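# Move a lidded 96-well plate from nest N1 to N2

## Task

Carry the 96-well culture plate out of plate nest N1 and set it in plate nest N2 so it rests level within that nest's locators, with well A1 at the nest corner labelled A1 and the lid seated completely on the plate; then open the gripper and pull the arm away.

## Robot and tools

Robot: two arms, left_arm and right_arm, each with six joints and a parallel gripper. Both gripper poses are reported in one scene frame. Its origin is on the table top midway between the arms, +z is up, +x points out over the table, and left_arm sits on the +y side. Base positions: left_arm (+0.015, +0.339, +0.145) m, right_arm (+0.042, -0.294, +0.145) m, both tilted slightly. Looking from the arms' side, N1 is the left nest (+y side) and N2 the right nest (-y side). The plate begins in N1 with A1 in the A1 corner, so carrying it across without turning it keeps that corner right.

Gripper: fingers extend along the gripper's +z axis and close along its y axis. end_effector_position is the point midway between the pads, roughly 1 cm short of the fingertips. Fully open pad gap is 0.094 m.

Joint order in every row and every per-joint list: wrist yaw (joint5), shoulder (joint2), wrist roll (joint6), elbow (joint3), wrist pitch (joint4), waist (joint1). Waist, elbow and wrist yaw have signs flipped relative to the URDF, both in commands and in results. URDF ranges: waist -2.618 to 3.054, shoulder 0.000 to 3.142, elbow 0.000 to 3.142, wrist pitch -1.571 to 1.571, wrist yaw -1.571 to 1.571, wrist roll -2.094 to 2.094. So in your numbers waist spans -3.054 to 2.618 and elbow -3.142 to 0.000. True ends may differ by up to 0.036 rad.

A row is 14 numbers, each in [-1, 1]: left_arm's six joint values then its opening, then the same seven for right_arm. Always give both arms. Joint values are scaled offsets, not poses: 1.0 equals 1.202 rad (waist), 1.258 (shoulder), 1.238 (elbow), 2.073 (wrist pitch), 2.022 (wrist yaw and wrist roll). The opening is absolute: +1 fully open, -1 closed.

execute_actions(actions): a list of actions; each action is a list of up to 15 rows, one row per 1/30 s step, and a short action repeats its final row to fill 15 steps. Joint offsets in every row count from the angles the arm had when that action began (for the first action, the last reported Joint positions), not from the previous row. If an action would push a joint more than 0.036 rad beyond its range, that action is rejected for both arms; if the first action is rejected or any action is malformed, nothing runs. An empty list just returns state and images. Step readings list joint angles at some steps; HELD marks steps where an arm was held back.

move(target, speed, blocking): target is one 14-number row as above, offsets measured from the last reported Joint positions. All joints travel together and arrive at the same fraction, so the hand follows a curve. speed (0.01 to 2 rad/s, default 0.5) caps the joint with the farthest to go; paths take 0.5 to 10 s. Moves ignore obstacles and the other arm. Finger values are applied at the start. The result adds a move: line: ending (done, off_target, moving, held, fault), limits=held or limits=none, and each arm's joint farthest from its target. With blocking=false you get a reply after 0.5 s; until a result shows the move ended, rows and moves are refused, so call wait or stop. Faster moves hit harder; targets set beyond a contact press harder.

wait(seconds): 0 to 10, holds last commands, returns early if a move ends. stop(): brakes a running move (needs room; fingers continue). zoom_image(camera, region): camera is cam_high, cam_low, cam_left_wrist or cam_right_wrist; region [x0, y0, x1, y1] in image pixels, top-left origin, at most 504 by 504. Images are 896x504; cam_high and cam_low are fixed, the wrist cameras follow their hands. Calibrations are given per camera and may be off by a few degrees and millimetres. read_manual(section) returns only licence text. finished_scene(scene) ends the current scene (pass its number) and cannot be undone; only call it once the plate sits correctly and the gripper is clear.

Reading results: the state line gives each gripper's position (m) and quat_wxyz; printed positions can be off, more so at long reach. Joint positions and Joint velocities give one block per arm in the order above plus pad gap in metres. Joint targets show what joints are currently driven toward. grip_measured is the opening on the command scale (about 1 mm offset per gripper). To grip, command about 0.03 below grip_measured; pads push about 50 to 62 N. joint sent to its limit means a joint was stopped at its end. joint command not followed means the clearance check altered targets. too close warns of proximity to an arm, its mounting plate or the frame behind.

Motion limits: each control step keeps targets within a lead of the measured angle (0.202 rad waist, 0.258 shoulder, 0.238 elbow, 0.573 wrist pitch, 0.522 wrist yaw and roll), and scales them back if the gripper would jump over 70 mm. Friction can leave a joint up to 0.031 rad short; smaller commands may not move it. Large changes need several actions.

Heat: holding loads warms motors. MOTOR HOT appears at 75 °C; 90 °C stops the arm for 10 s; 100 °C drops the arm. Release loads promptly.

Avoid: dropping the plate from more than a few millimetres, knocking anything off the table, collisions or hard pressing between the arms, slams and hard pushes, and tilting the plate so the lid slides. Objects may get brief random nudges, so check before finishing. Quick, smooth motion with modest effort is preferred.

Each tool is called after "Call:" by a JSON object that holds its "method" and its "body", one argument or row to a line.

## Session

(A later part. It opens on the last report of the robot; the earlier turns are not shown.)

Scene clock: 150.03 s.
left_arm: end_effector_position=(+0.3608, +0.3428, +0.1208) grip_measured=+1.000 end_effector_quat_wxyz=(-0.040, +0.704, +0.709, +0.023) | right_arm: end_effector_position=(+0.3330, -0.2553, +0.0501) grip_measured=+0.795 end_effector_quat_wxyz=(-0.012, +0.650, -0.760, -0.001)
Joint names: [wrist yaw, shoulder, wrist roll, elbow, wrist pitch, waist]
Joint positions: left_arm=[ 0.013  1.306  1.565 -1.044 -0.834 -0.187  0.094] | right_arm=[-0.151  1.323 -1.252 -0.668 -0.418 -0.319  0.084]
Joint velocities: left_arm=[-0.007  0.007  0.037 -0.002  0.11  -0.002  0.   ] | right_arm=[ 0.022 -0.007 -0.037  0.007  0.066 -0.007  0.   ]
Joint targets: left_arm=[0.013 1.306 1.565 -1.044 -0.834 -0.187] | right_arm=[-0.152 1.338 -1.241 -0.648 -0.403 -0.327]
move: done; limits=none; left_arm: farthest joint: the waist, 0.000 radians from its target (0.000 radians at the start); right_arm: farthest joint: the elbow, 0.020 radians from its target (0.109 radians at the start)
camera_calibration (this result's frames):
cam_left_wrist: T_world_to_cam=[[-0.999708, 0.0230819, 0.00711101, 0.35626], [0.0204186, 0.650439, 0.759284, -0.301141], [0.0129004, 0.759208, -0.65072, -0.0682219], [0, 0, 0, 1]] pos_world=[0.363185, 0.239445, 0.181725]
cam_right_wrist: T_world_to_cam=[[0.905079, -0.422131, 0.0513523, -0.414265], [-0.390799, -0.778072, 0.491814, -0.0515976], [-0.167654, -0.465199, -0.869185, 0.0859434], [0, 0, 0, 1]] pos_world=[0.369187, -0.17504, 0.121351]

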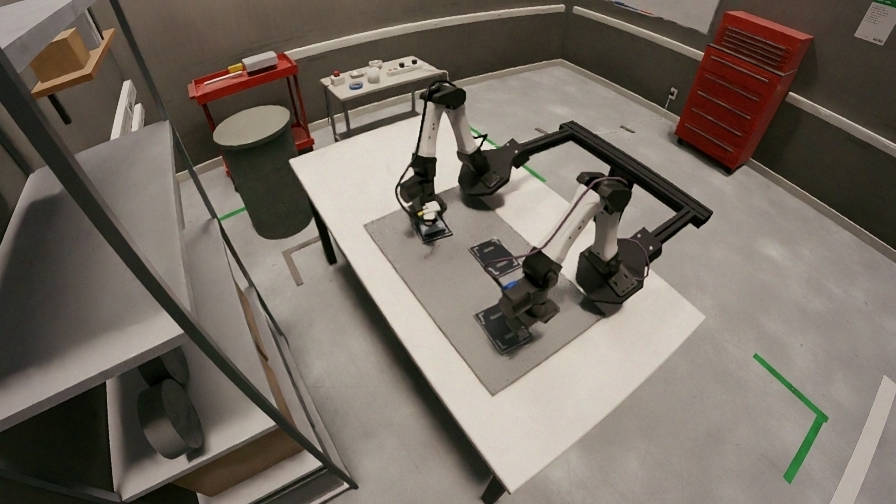

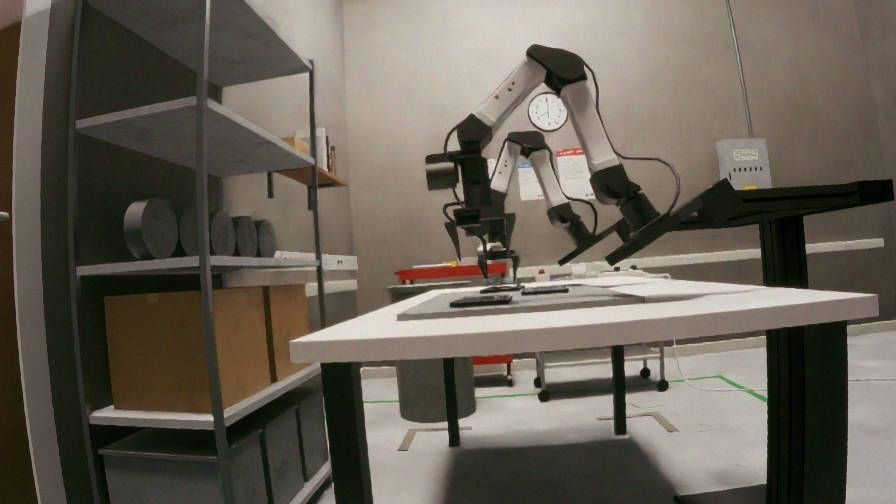

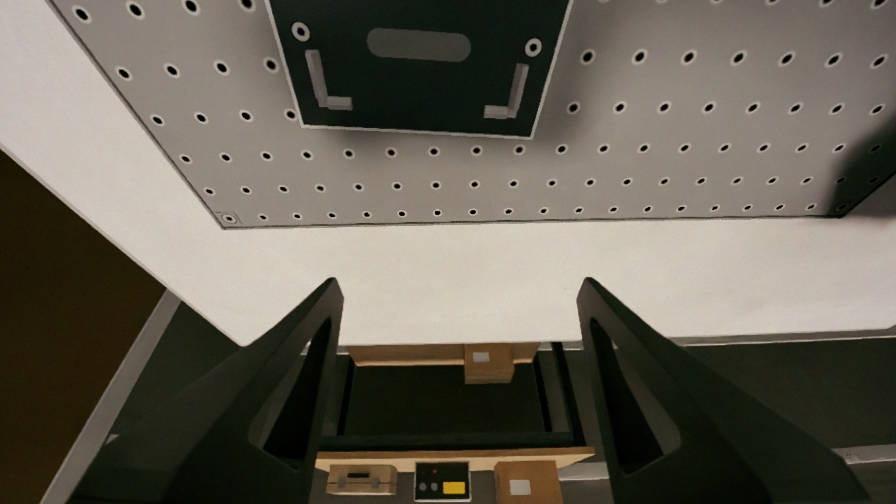

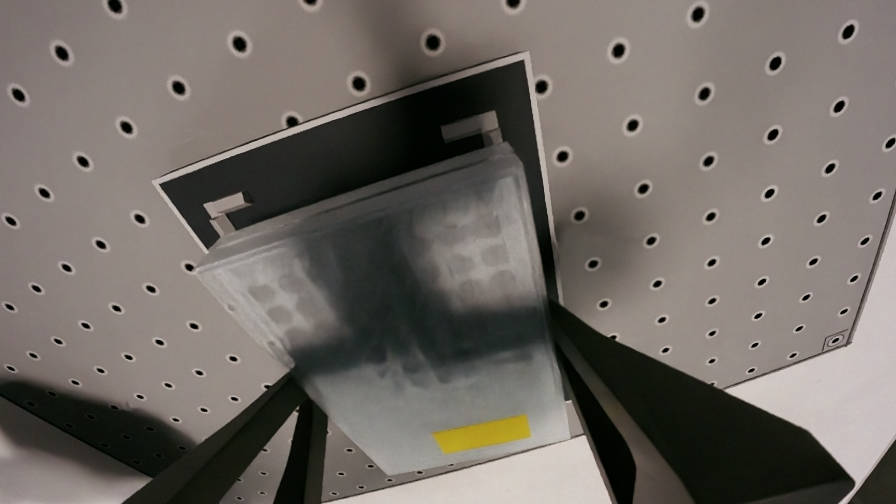

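Call:
{"method": "move", "body": {
  "target": [0,0,0,0,0,0,1, 0,0.021,0,0.034,0.02,0,0.75],
  "speed": 0.06
}}

Call:
{"method": "zoom_image", "body": {
  "camera": "cam_right_wrist",
  "region": [130,40,630,340]
}}

Scene clock: 157.27 s.
left_arm: end_effector_position=(+0.3608, +0.3428, +0.1208) grip_measured=+1.000 end_effector_quat_wxyz=(-0.040, +0.704, +0.709, +0.023) | right_arm: end_effector_position=(+0.3269, -0.2553, +0.0440) grip_measured=+0.795 end_effector_quat_wxyz=(-0.008, +0.651, -0.759, -0.003)
Joint names: [wrist yaw, shoulder, wrist roll, elbow, wrist pitch, waist]
Joint positions: left_arm=[ 0.013  1.306  1.565 -1.044 -0.834 -0.187  0.094] | right_arm=[-0.151  1.334 -1.252 -0.644 -0.391 -0.319  0.084]
Joint velocities: left_arm=[ 0.081 -0.002 -0.037 -0.007 -0.066 -0.017  0.   ] | right_arm=[ 0.037 -0.012  0.007  0.012 -0.007  0.017 -0.001]
Joint targets: left_arm=[0.013 1.306 1.565 -1.044 -0.834 -0.187] | right_arm=[-0.151 1.349 -1.252 -0.625 -0.376 -0.319]
move: done; limits=none; left_arm: farthest joint: the waist, 0.000 radians from its target (0.000 radians at the start); right_arm: farthest joint: the elbow, 0.018 radians from its target (0.042 radians at the start)
camera_calibration (this result's frames):
cam_left_wrist: T_world_to_cam=[[-0.999708, 0.0230819, 0.00711101, 0.35626], [0.0204186, 0.650439, 0.759284, -0.301141], [0.0129004, 0.759208, -0.65072, -0.0682219], [0, 0, 0, 1]] pos_world=[0.363185, 0.239445, 0.181725]
cam_right_wrist: T_world_to_cam=[[0.906051, -0.420818, 0.0445371, -0.408116], [-0.385694, -0.777929, 0.496051, -0.0528447], [-0.1741, -0.466625, -0.86715, 0.0813302], [0, 0, 0, 1]] pos_world=[0.363552, -0.174901, 0.114916]

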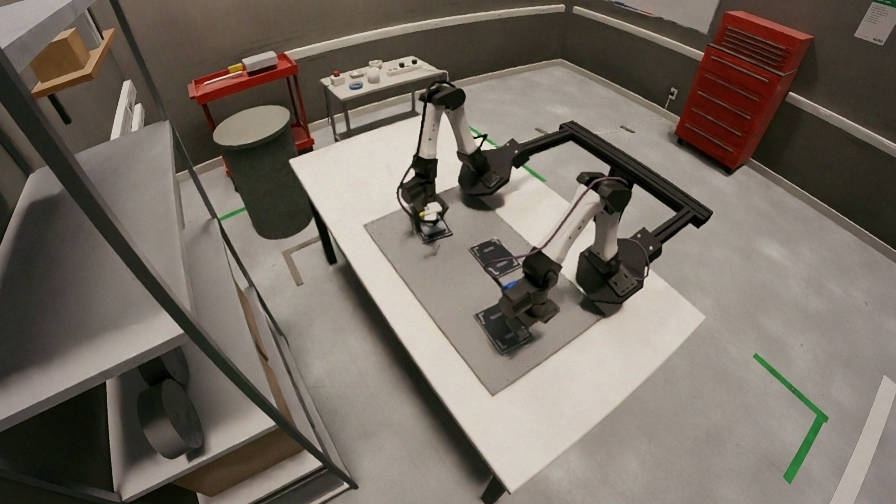

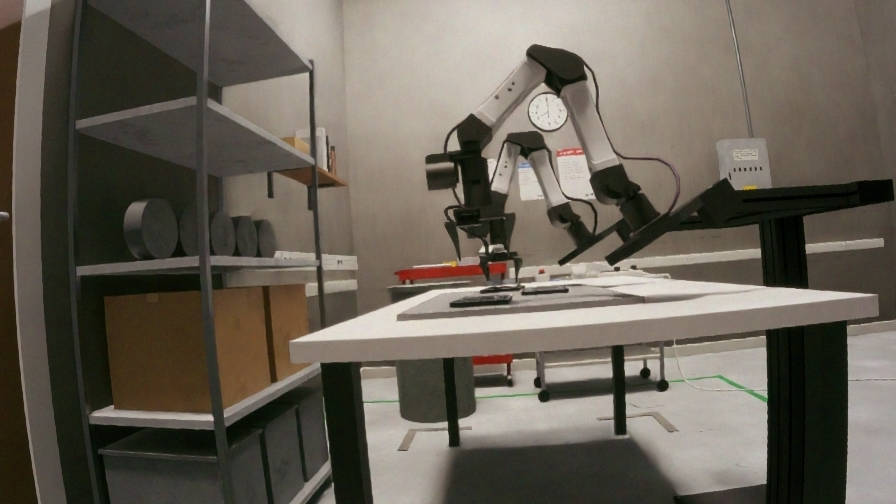

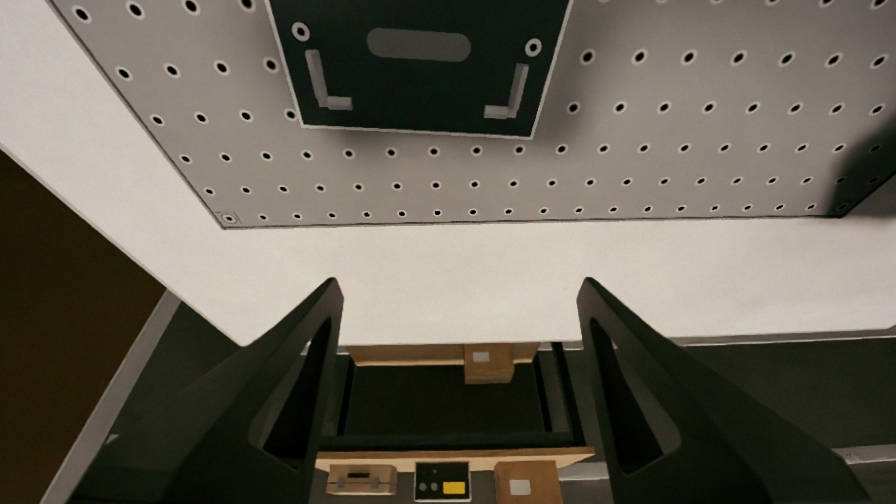

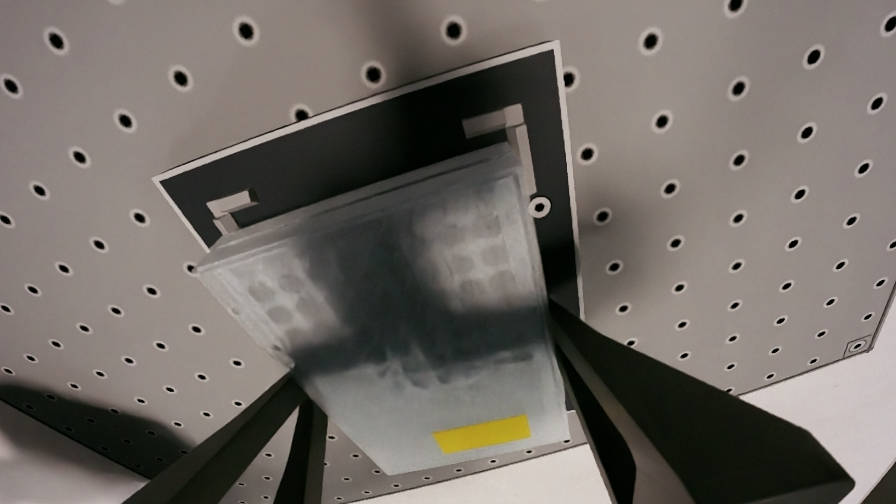

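Region (130, 40, 630, 340) of cam_right_wrist's 896x504 image, scaled by 1.008, with more detail than that image has; it fills the top 302 rows of this view, and the rest is white.

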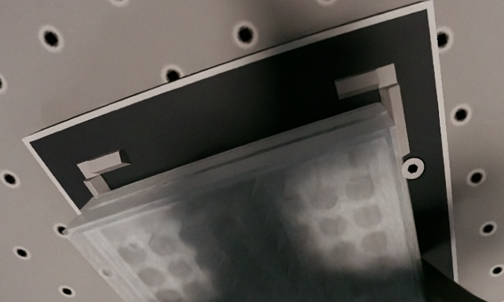

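Call:
{"method": "move", "body": {
  "target": [0,0,0,0,0,0,1, 0,0,0,0,0.0105,-0.014,0.75],
  "speed": 0.04
}}

Call:
{"method": "zoom_image", "body": {
  "camera": "cam_right_wrist",
  "region": [130,40,630,340]
}}

Scene clock: 164.10 s.
left_arm: end_effector_position=(+0.3608, +0.3428, +0.1208) grip_measured=+1.000 end_effector_quat_wxyz=(-0.040, +0.704, +0.709, +0.023) | right_arm: end_effector_position=(+0.3283, -0.2525, +0.0444) grip_measured=+0.795 end_effector_quat_wxyz=(-0.013, +0.653, -0.757, -0.002)
Joint names: [wrist yaw, shoulder, wrist roll, elbow, wrist pitch, waist]
Joint positions: left_arm=[ 0.013  1.306  1.565 -1.044 -0.834 -0.187  0.094] | right_arm=[-0.151  1.334 -1.252 -0.644 -0.384 -0.327  0.084]
Joint velocities: left_arm=[ 0.066 -0.002  0.037  0.012 -0.037 -0.017  0.   ] | right_arm=[ 0.037 -0.012  0.051 -0.002  0.007 -0.012  0.   ]
Joint targets: left_arm=[0.013 1.306 1.565 -1.044 -0.834 -0.187] | right_arm=[-0.151 1.334 -1.252 -0.644 -0.369 -0.336]
move: done; limits=none; left_arm: farthest joint: the waist, 0.000 radians from its target (0.000 radians at the start); right_arm: farthest joint: the wrist pitch, 0.015 radians from its target (0.022 radians at the start)
camera_calibration (this result's frames):
cam_left_wrist: T_world_to_cam=[[-0.999708, 0.0230819, 0.00711101, 0.35626], [0.0204186, 0.650439, 0.759284, -0.301141], [0.0129004, 0.759208, -0.65072, -0.0682219], [0, 0, 0, 1]] pos_world=[0.363185, 0.239445, 0.181725]
cam_right_wrist: T_world_to_cam=[[0.90831, -0.415424, 0.0489495, -0.40782], [-0.384414, -0.782861, 0.489239, -0.0516698], [-0.164921, -0.463198, -0.870775, 0.081188], [0, 0, 0, 1]] pos_world=[0.363954, -0.172262, 0.115938]

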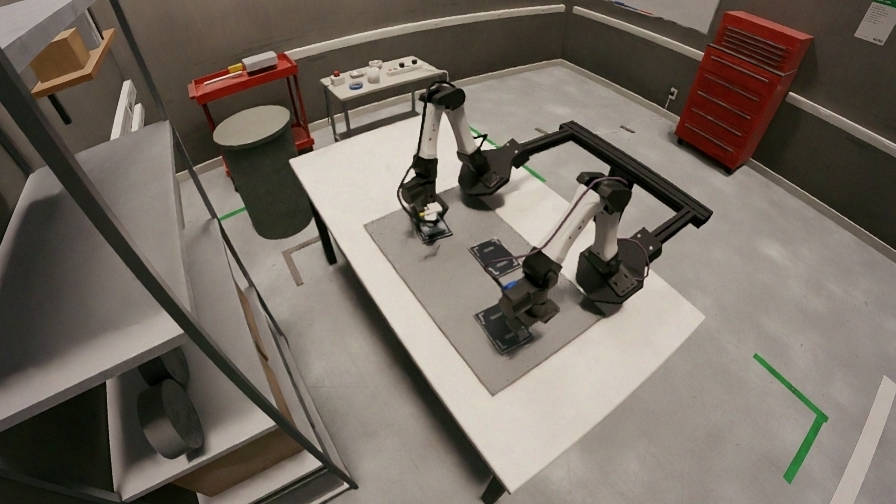

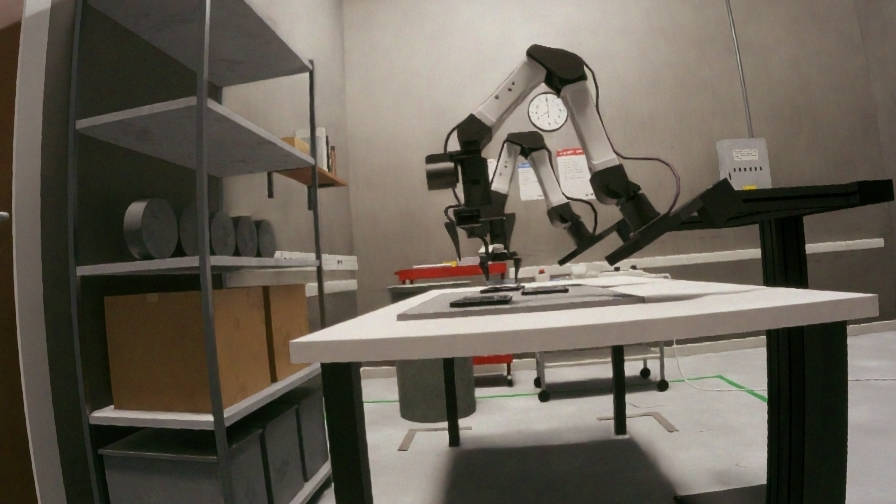

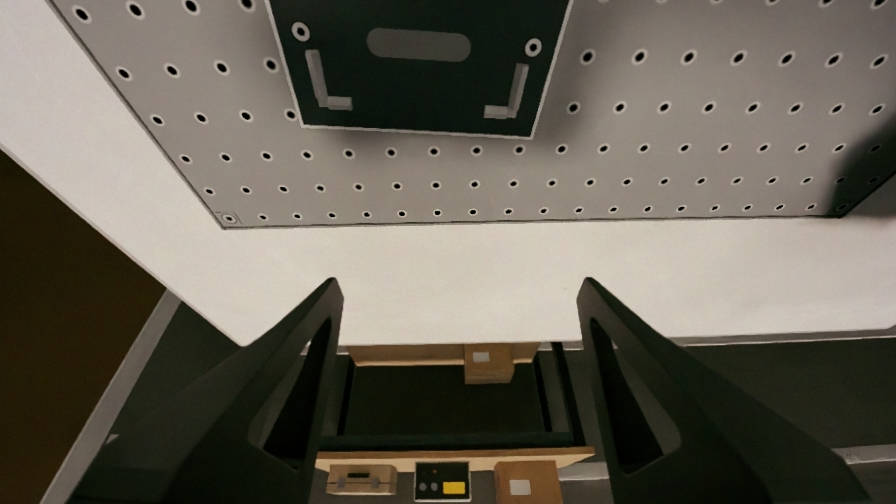

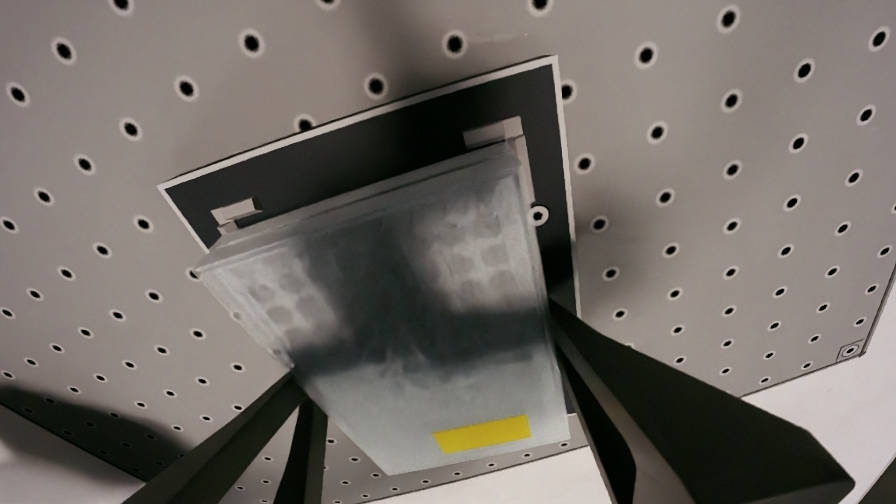

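Region (130, 40, 630, 340) of cam_right_wrist's 896x504 image, scaled by 1.008, with more detail than that image has; it fills the top 302 rows of this view, and the rest is white.

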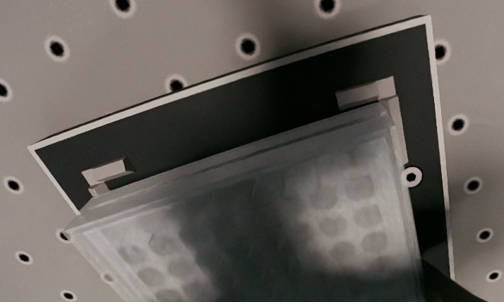

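Call:
{"method": "execute_actions", "body": {
  "actions": []
}}

Call:
{"method": "zoom_image", "body": {
  "camera": "cam_right_wrist",
  "region": [130,40,630,340]
}}

Scene clock: 173.87 s.
left_arm: end_effector_position=(+0.3608, +0.3428, +0.1208) grip_measured=+1.000 end_effector_quat_wxyz=(-0.040, +0.704, +0.709, +0.023) | right_arm: end_effector_position=(+0.3284, -0.2525, +0.0444) grip_measured=+0.795 end_effector_quat_wxyz=(-0.013, +0.653, -0.757, -0.002)
Joint names: [wrist yaw, shoulder, wrist roll, elbow, wrist pitch, waist]
Joint positions: left_arm=[ 0.013  1.306  1.565 -1.044 -0.834 -0.187  0.094] | right_arm=[-0.151  1.334 -1.252 -0.644 -0.384 -0.327  0.084]
Joint velocities: left_arm=[-0.022  0.002 -0.051  0.012 -0.051 -0.012  0.   ] | right_arm=[0.037 0.012 0.022 0.017 0.051 0.007 0.   ]
Joint targets: left_arm=[0.013 1.306 1.565 -1.044 -0.834 -0.187] | right_arm=[-0.151 1.334 -1.252 -0.644 -0.369 -0.336]
camera_calibration (this result's frames):
cam_left_wrist: T_world_to_cam=[[-0.999708, 0.0230819, 0.00711101, 0.35626], [0.0204186, 0.650439, 0.759284, -0.301141], [0.0129004, 0.759208, -0.65072, -0.0682219], [0, 0, 0, 1]] pos_world=[0.363185, 0.239445, 0.181725]
cam_right_wrist: T_world_to_cam=[[0.908265, -0.415485, 0.0492589, -0.407912], [-0.384645, -0.782868, 0.489046, -0.0515404], [-0.164628, -0.463131, -0.870866, 0.0811369], [0, 0, 0, 1]] pos_world=[0.364025, -0.172254, 0.115958]

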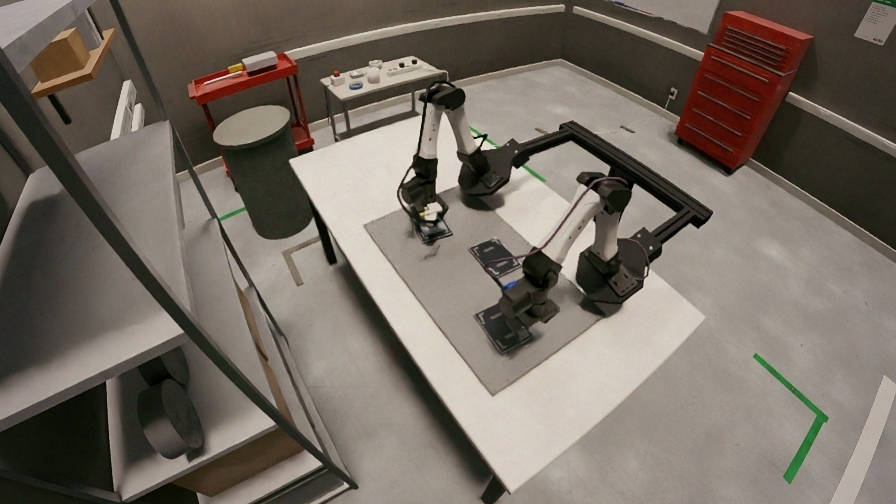

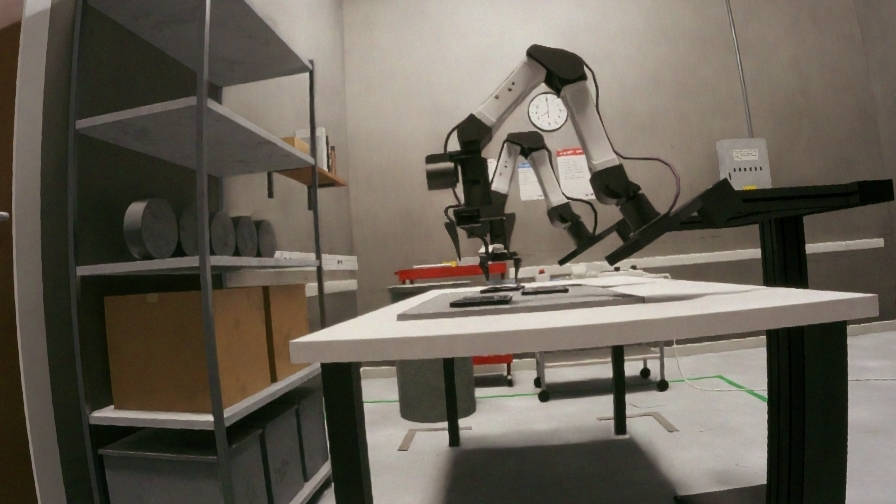

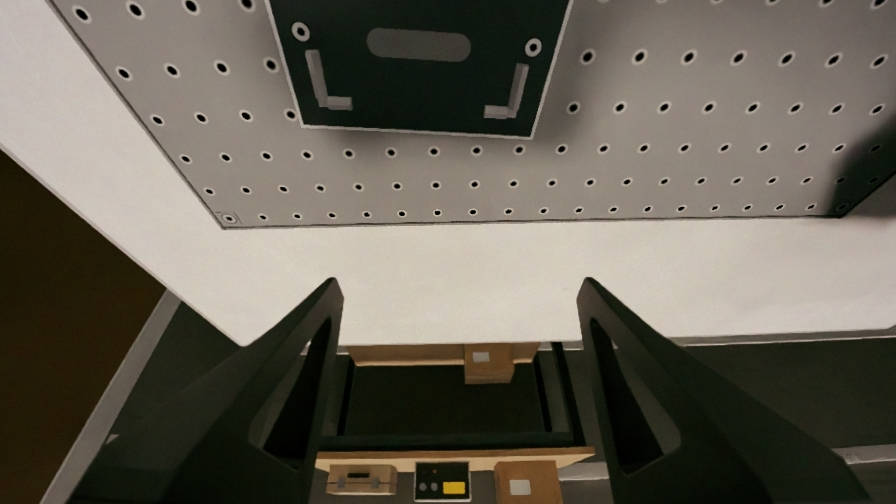

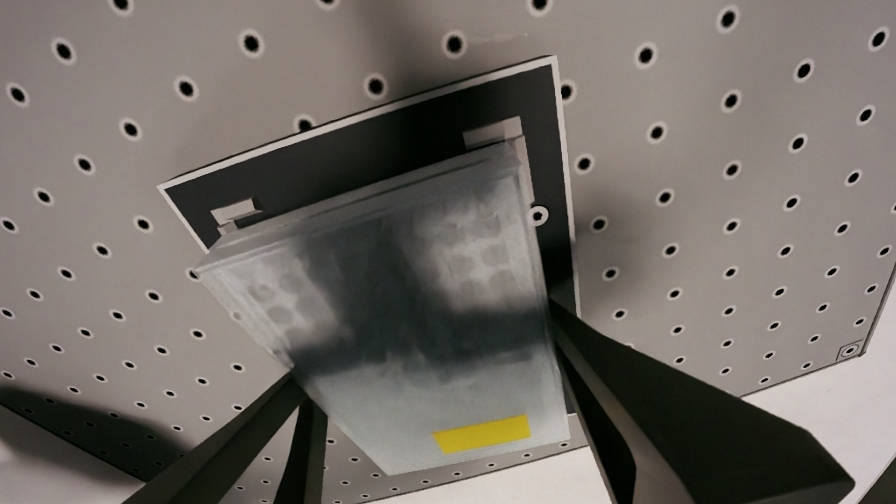

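Region (130, 40, 630, 340) of cam_right_wrist's 896x504 image, scaled by 1.008, with more detail than that image has; it fills the top 302 rows of this view, and the rest is white.

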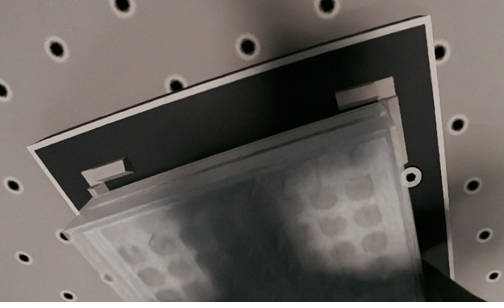

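Descend a bit.

Call:
{"method": "move", "body": {
  "target": [0,0,0,0,0,0,1, 0,0.03,0,0,0.011,0,0.75],
  "speed": 0.04
}}

Call:
{"method": "zoom_image", "body": {
  "camera": "cam_right_wrist",
  "region": [130,40,630,340]
}}

Scene clock: 177.10 s.
left_arm: end_effector_position=(+0.3608, +0.3428, +0.1208) grip_measured=+1.000 end_effector_quat_wxyz=(-0.040, +0.704, +0.709, +0.023) | right_arm: end_effector_position=(+0.3293, -0.2527, +0.0415) grip_measured=+0.795 end_effector_quat_wxyz=(-0.012, +0.653, -0.757, -0.000)
Joint names: [wrist yaw, shoulder, wrist roll, elbow, wrist pitch, waist]
Joint positions: left_arm=[ 0.013  1.306  1.565 -1.044 -0.834 -0.187  0.094] | right_arm=[-0.156  1.348 -1.252 -0.644 -0.37  -0.327  0.084]
Joint velocities: left_arm=[-0.022 -0.002  0.007  0.012  0.022 -0.002  0.   ] | right_arm=[-0.051 -0.012 -0.037  0.012 -0.022 -0.002  0.   ]
Joint targets: left_arm=[0.013 1.306 1.565 -1.044 -0.834 -0.187] | right_arm=[-0.151 1.372 -1.252 -0.644 -0.362 -0.327]
move: off_target (right_arm); limits=none; left_arm: farthest joint: the waist, 0.000 radians from its target (0.000 radians at the start); right_arm: farthest joint: the shoulder, 0.024 radians from its target (0.038 radians at the start)
camera_calibration (this result's frames):
cam_left_wrist: T_world_to_cam=[[-0.999708, 0.0230819, 0.00711101, 0.35626], [0.0204186, 0.650439, 0.759284, -0.301141], [0.0129004, 0.759208, -0.65072, -0.0682219], [0, 0, 0, 1]] pos_world=[0.363185, 0.239445, 0.181725]
cam_right_wrist: T_world_to_cam=[[0.908142, -0.415402, 0.0521475, -0.408664], [-0.385331, -0.780627, 0.492079, -0.0492902], [-0.163703, -0.466972, -0.868987, 0.0773782], [0, 0, 0, 1]] pos_world=[0.364799, -0.172104, 0.112806]

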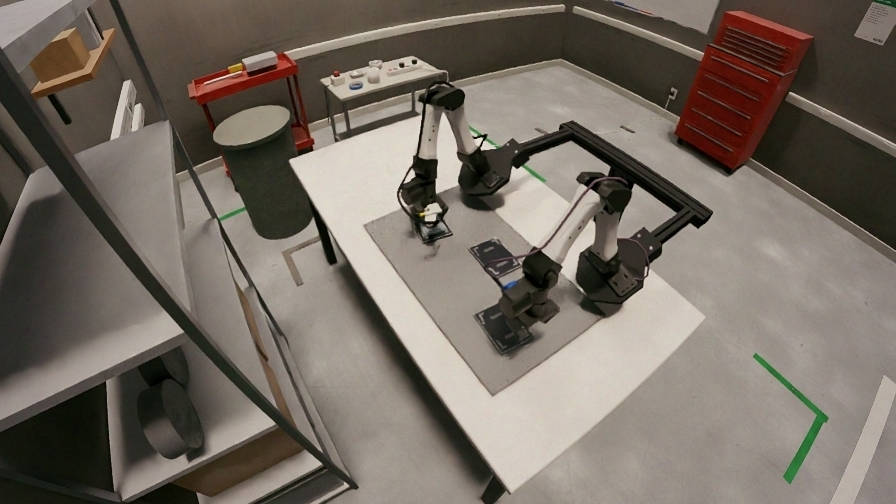

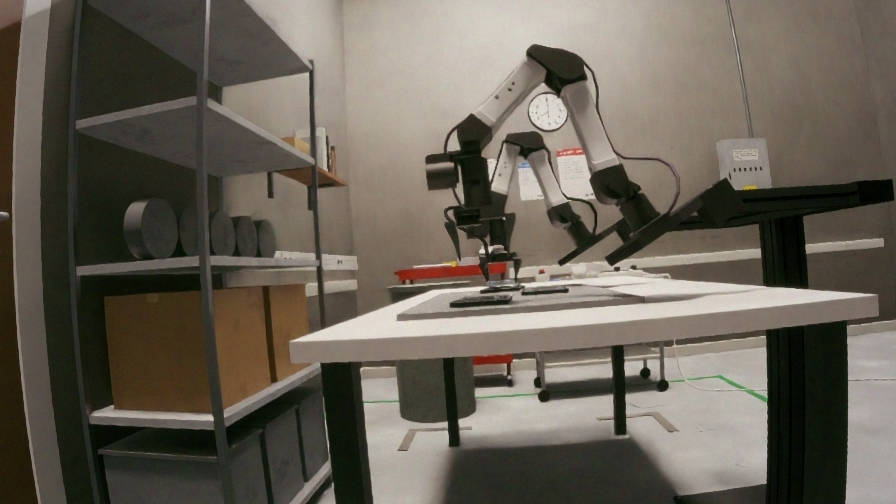

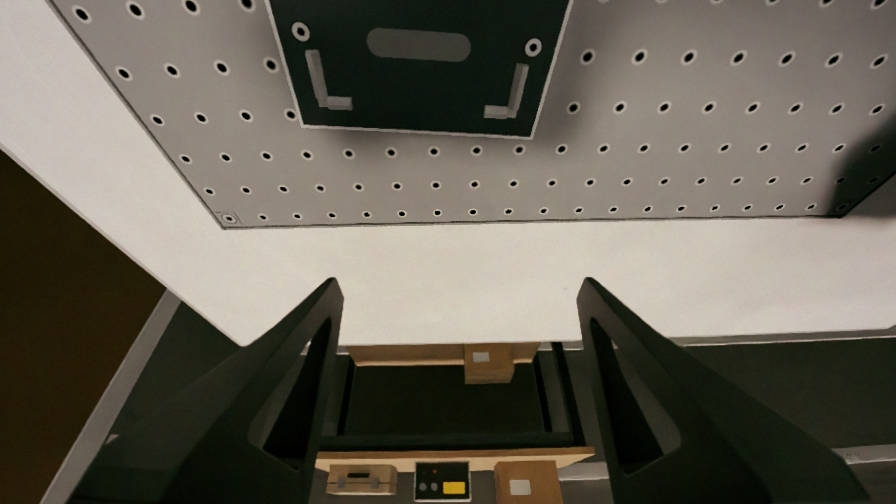

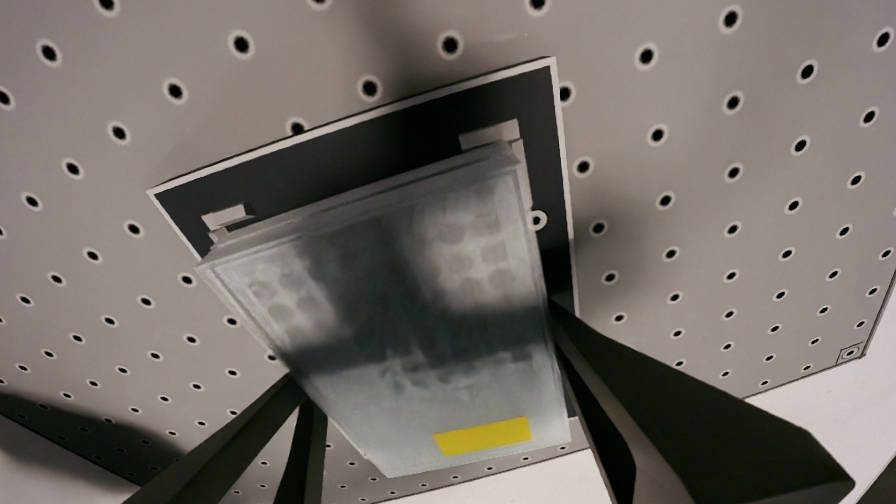

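Region (130, 40, 630, 340) of cam_right_wrist's 896x504 image, scaled by 1.008, with more detail than that image has; it fills the top 302 rows of this view, and the rest is white.

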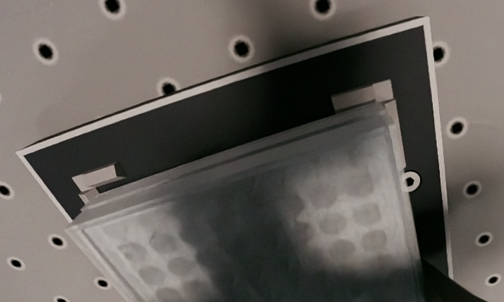

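Call:
{"method": "move", "body": {
  "target": [0,0,0,0,0,0,1, 0,0.032,0,0,0.004,0,0.75],
  "speed": 0.04
}}

Call:
{"method": "zoom_image", "body": {
  "camera": "cam_right_wrist",
  "region": [130,40,630,340]
}}

Scene clock: 181.53 s.
left_arm: end_effector_position=(+0.3608, +0.3428, +0.1208) grip_measured=+1.000 end_effector_quat_wxyz=(-0.040, +0.704, +0.709, +0.023) | right_arm: end_effector_position=(+0.3295, -0.2532, +0.0400) grip_measured=+0.795 end_effector_quat_wxyz=(-0.010, +0.653, -0.757, +0.002)
Joint names: [wrist yaw, shoulder, wrist roll, elbow, wrist pitch, waist]
Joint positions: left_arm=[ 0.013  1.306  1.565 -1.044 -0.834 -0.187  0.094] | right_arm=[-0.161  1.355 -1.252 -0.644 -0.364 -0.327  0.084]
Joint velocities: left_arm=[-0.022 -0.002 -0.095  0.017 -0.007  0.017  0.   ] | right_arm=[-0.022  0.007 -0.022  0.002 -0.007  0.007 -0.   ]
Joint targets: left_arm=[0.013 1.306 1.565 -1.044 -0.834 -0.187] | right_arm=[-0.156 1.388 -1.252 -0.644 -0.362 -0.327]
move: off_target (right_arm); limits=none; left_arm: farthest joint: the waist, 0.000 radians from its target (0.000 radians at the start); right_arm: farthest joint: the shoulder, 0.033 radians from its target (0.041 radians at the start)
camera_calibration (this result's frames):
cam_left_wrist: T_world_to_cam=[[-0.999708, 0.0230819, 0.00711101, 0.35626], [0.0204186, 0.650439, 0.759284, -0.301141], [0.0129004, 0.759208, -0.65072, -0.0682219], [0, 0, 0, 1]] pos_world=[0.363185, 0.239445, 0.181725]
cam_right_wrist: T_world_to_cam=[[0.908195, -0.415047, 0.054013, -0.408993], [-0.385124, -0.778152, 0.496144, -0.0484983], [-0.163893, -0.471397, -0.866559, 0.0746416], [0, 0, 0, 1]] pos_world=[0.365001, -0.172305, 0.110834]

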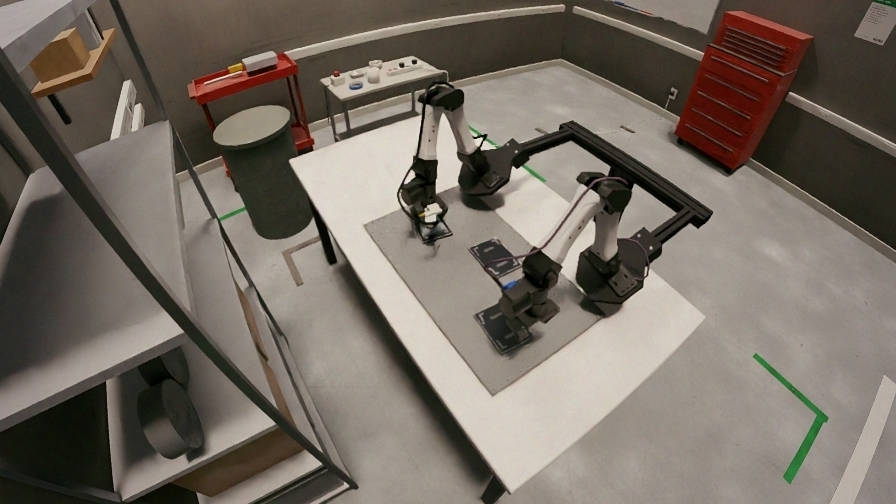

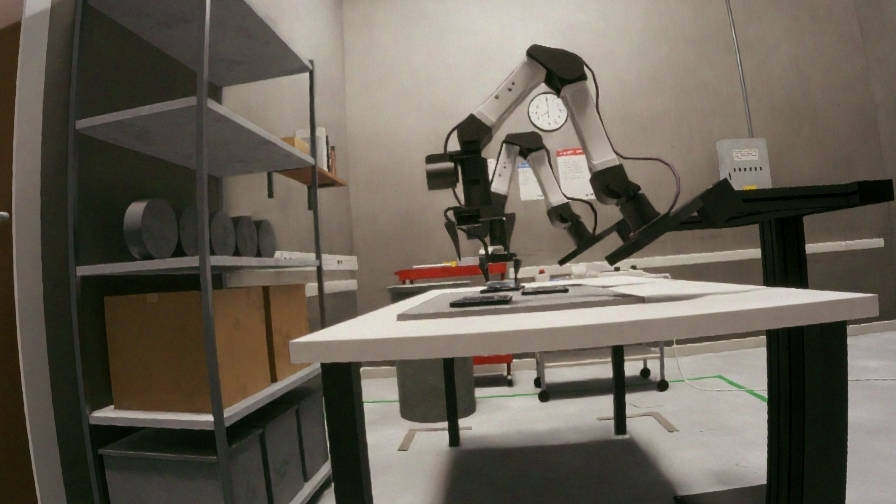

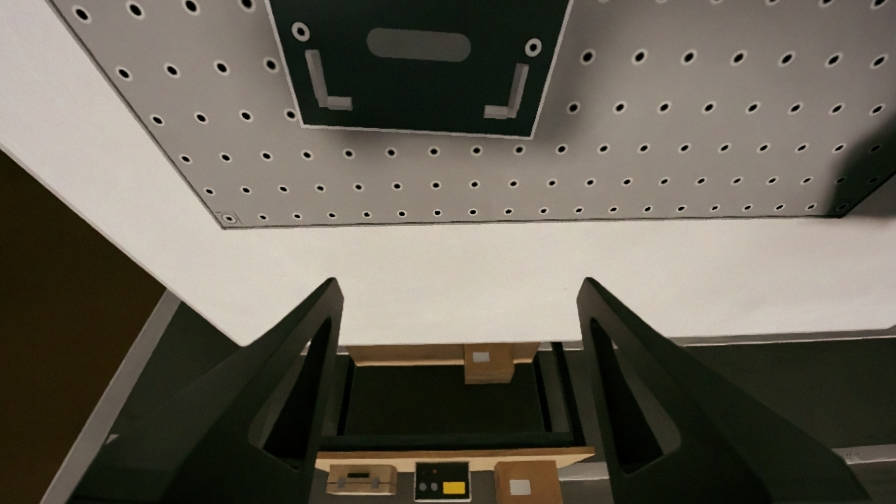

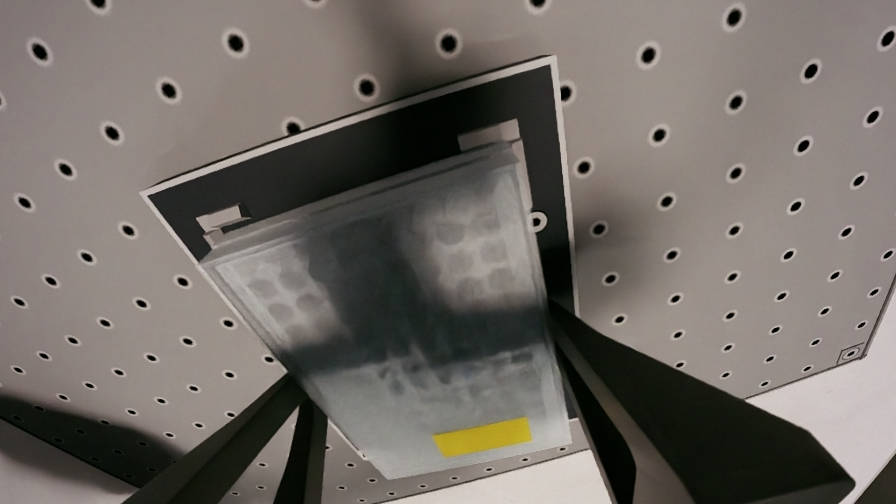

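Region (130, 40, 630, 340) of cam_right_wrist's 896x504 image, scaled by 1.008, with more detail than that image has; it fills the top 302 rows of this view, and the rest is white.

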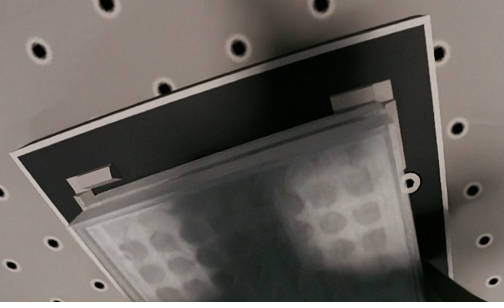

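Call:
{"method": "zoom_image", "body": {
  "camera": "cam_right_wrist",
  "region": [170,180,330,280]
}}

Call:
{"method": "zoom_image", "body": {
  "camera": "cam_right_wrist",
  "region": [430,100,590,240]
}}

Call:
{"method": "zoom_image", "body": {
  "camera": "cam_low",
  "region": [450,240,570,310]
}}

Region (170, 180, 330, 280) of cam_right_wrist's 896x504 image, scaled by 3.150, with more detail than that image has; it fills the top 315 rows of this view, and the rest is white.

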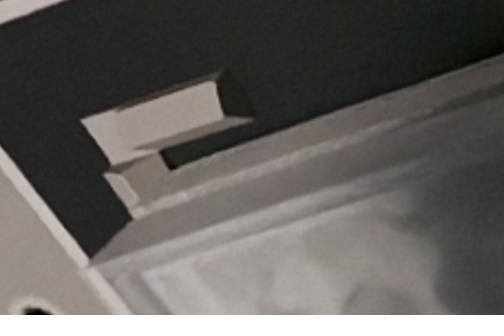

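Region (430, 100, 590, 240) of cam_right_wrist's 896x504 image, scaled by 3.150, with more detail than that image has; it fills the top 441 rows of this view, and the rest is white.

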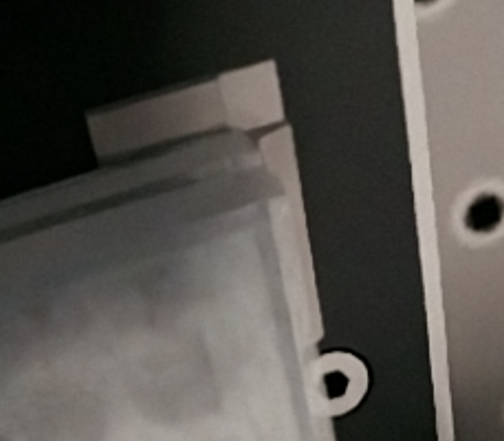

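Region (450, 240, 570, 310) of cam_low's 896x504 image, scaled by 4.200, with more detail than that image has; it fills the top 294 rows of this view, and the rest is white.

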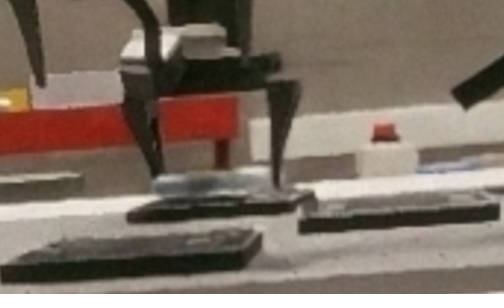

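Call:
{"method": "move", "body": {
  "target": [0.003,-0.03,0.014,0,0,0,1, 0.004,-0.03,0.015,0,0,0,0.75],
  "speed": 0.05
}}

Call:
{"method": "zoom_image", "body": {
  "camera": "cam_right_wrist",
  "region": [130,40,630,340]
}}

Scene clock: 192.40 s.
left_arm: end_effector_position=(+0.3625, +0.3425, +0.1250) grip_measured=+1.000 end_effector_quat_wxyz=(-0.035, +0.712, +0.701, +0.028) | right_arm: end_effector_position=(+0.3323, -0.2533, +0.0432) grip_measured=+0.795 end_effector_quat_wxyz=(-0.016, +0.645, -0.764, +0.005)
Joint names: [wrist yaw, shoulder, wrist roll, elbow, wrist pitch, waist]
Joint positions: left_arm=[ 0.013  1.29   1.587 -1.044 -0.834 -0.187  0.094] | right_arm=[-0.161  1.34  -1.234 -0.644 -0.364 -0.327  0.084]
Joint velocities: left_arm=[ 0.11   0.017 -0.022 -0.002 -0.007  0.002  0.   ] | right_arm=[ 0.022 -0.012  0.007  0.017 -0.081 -0.022  0.001]
Joint targets: left_arm=[0.019 1.268 1.593 -1.044 -0.834 -0.187] | right_arm=[-0.153 1.317 -1.222 -0.644 -0.364 -0.327]
move: off_target (left_arm, right_arm); limits=none; left_arm: farthest joint: the shoulder, 0.022 radians from its target (0.038 radians at the start); right_arm: farthest joint: the shoulder, 0.023 radians from its target (0.038 radians at the start)
camera_calibration (this result's frames):
cam_left_wrist: T_world_to_cam=[[-0.998889, 0.0466716, -0.00648341, 0.351316], [0.0254492, 0.650164, 0.759368, -0.30596], [0.0396562, 0.75836, -0.650629, -0.0746268], [0, 0, 0, 1]] pos_world=[0.361672, 0.239122, 0.18606]
cam_right_wrist: T_world_to_cam=[[0.898565, -0.433958, 0.0652826, -0.41383], [-0.408011, -0.771368, 0.488384, -0.0393603], [-0.161581, -0.46548, -0.870184, 0.0787119], [0, 0, 0, 1]] pos_world=[0.368512, -0.173307, 0.114733]

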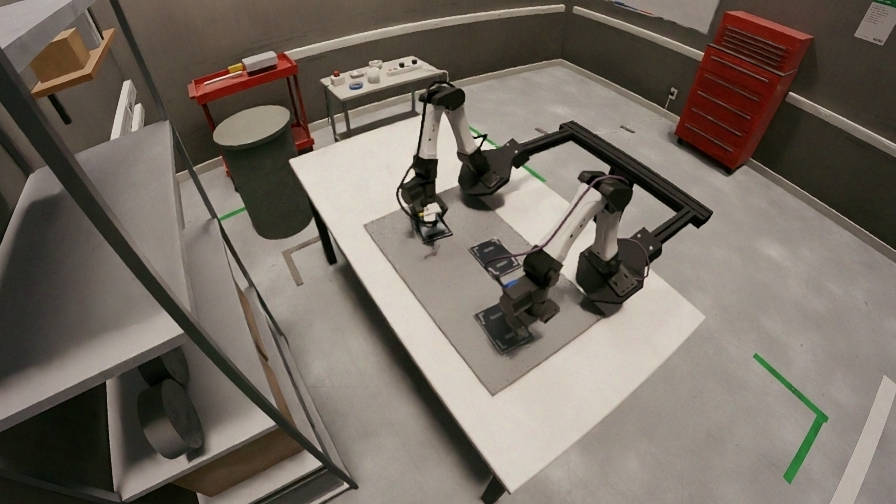

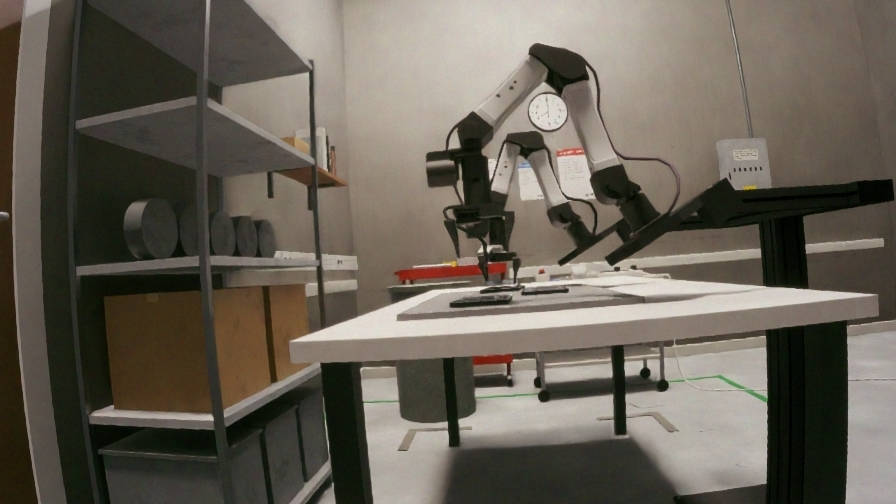

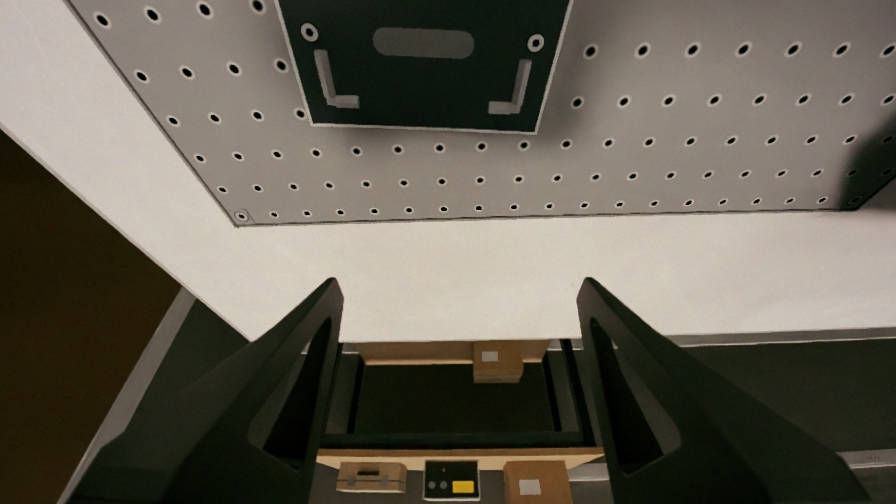

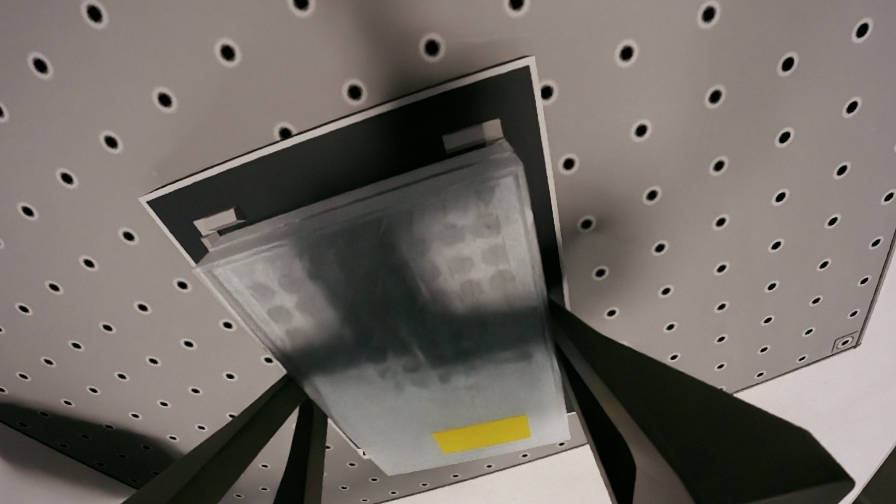

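Region (130, 40, 630, 340) of cam_right_wrist's 896x504 image, scaled by 1.008, with more detail than that image has; it fills the top 302 rows of this view, and the rest is white.

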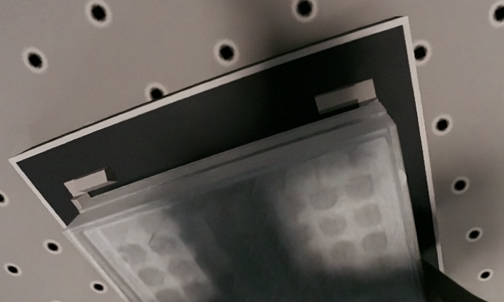

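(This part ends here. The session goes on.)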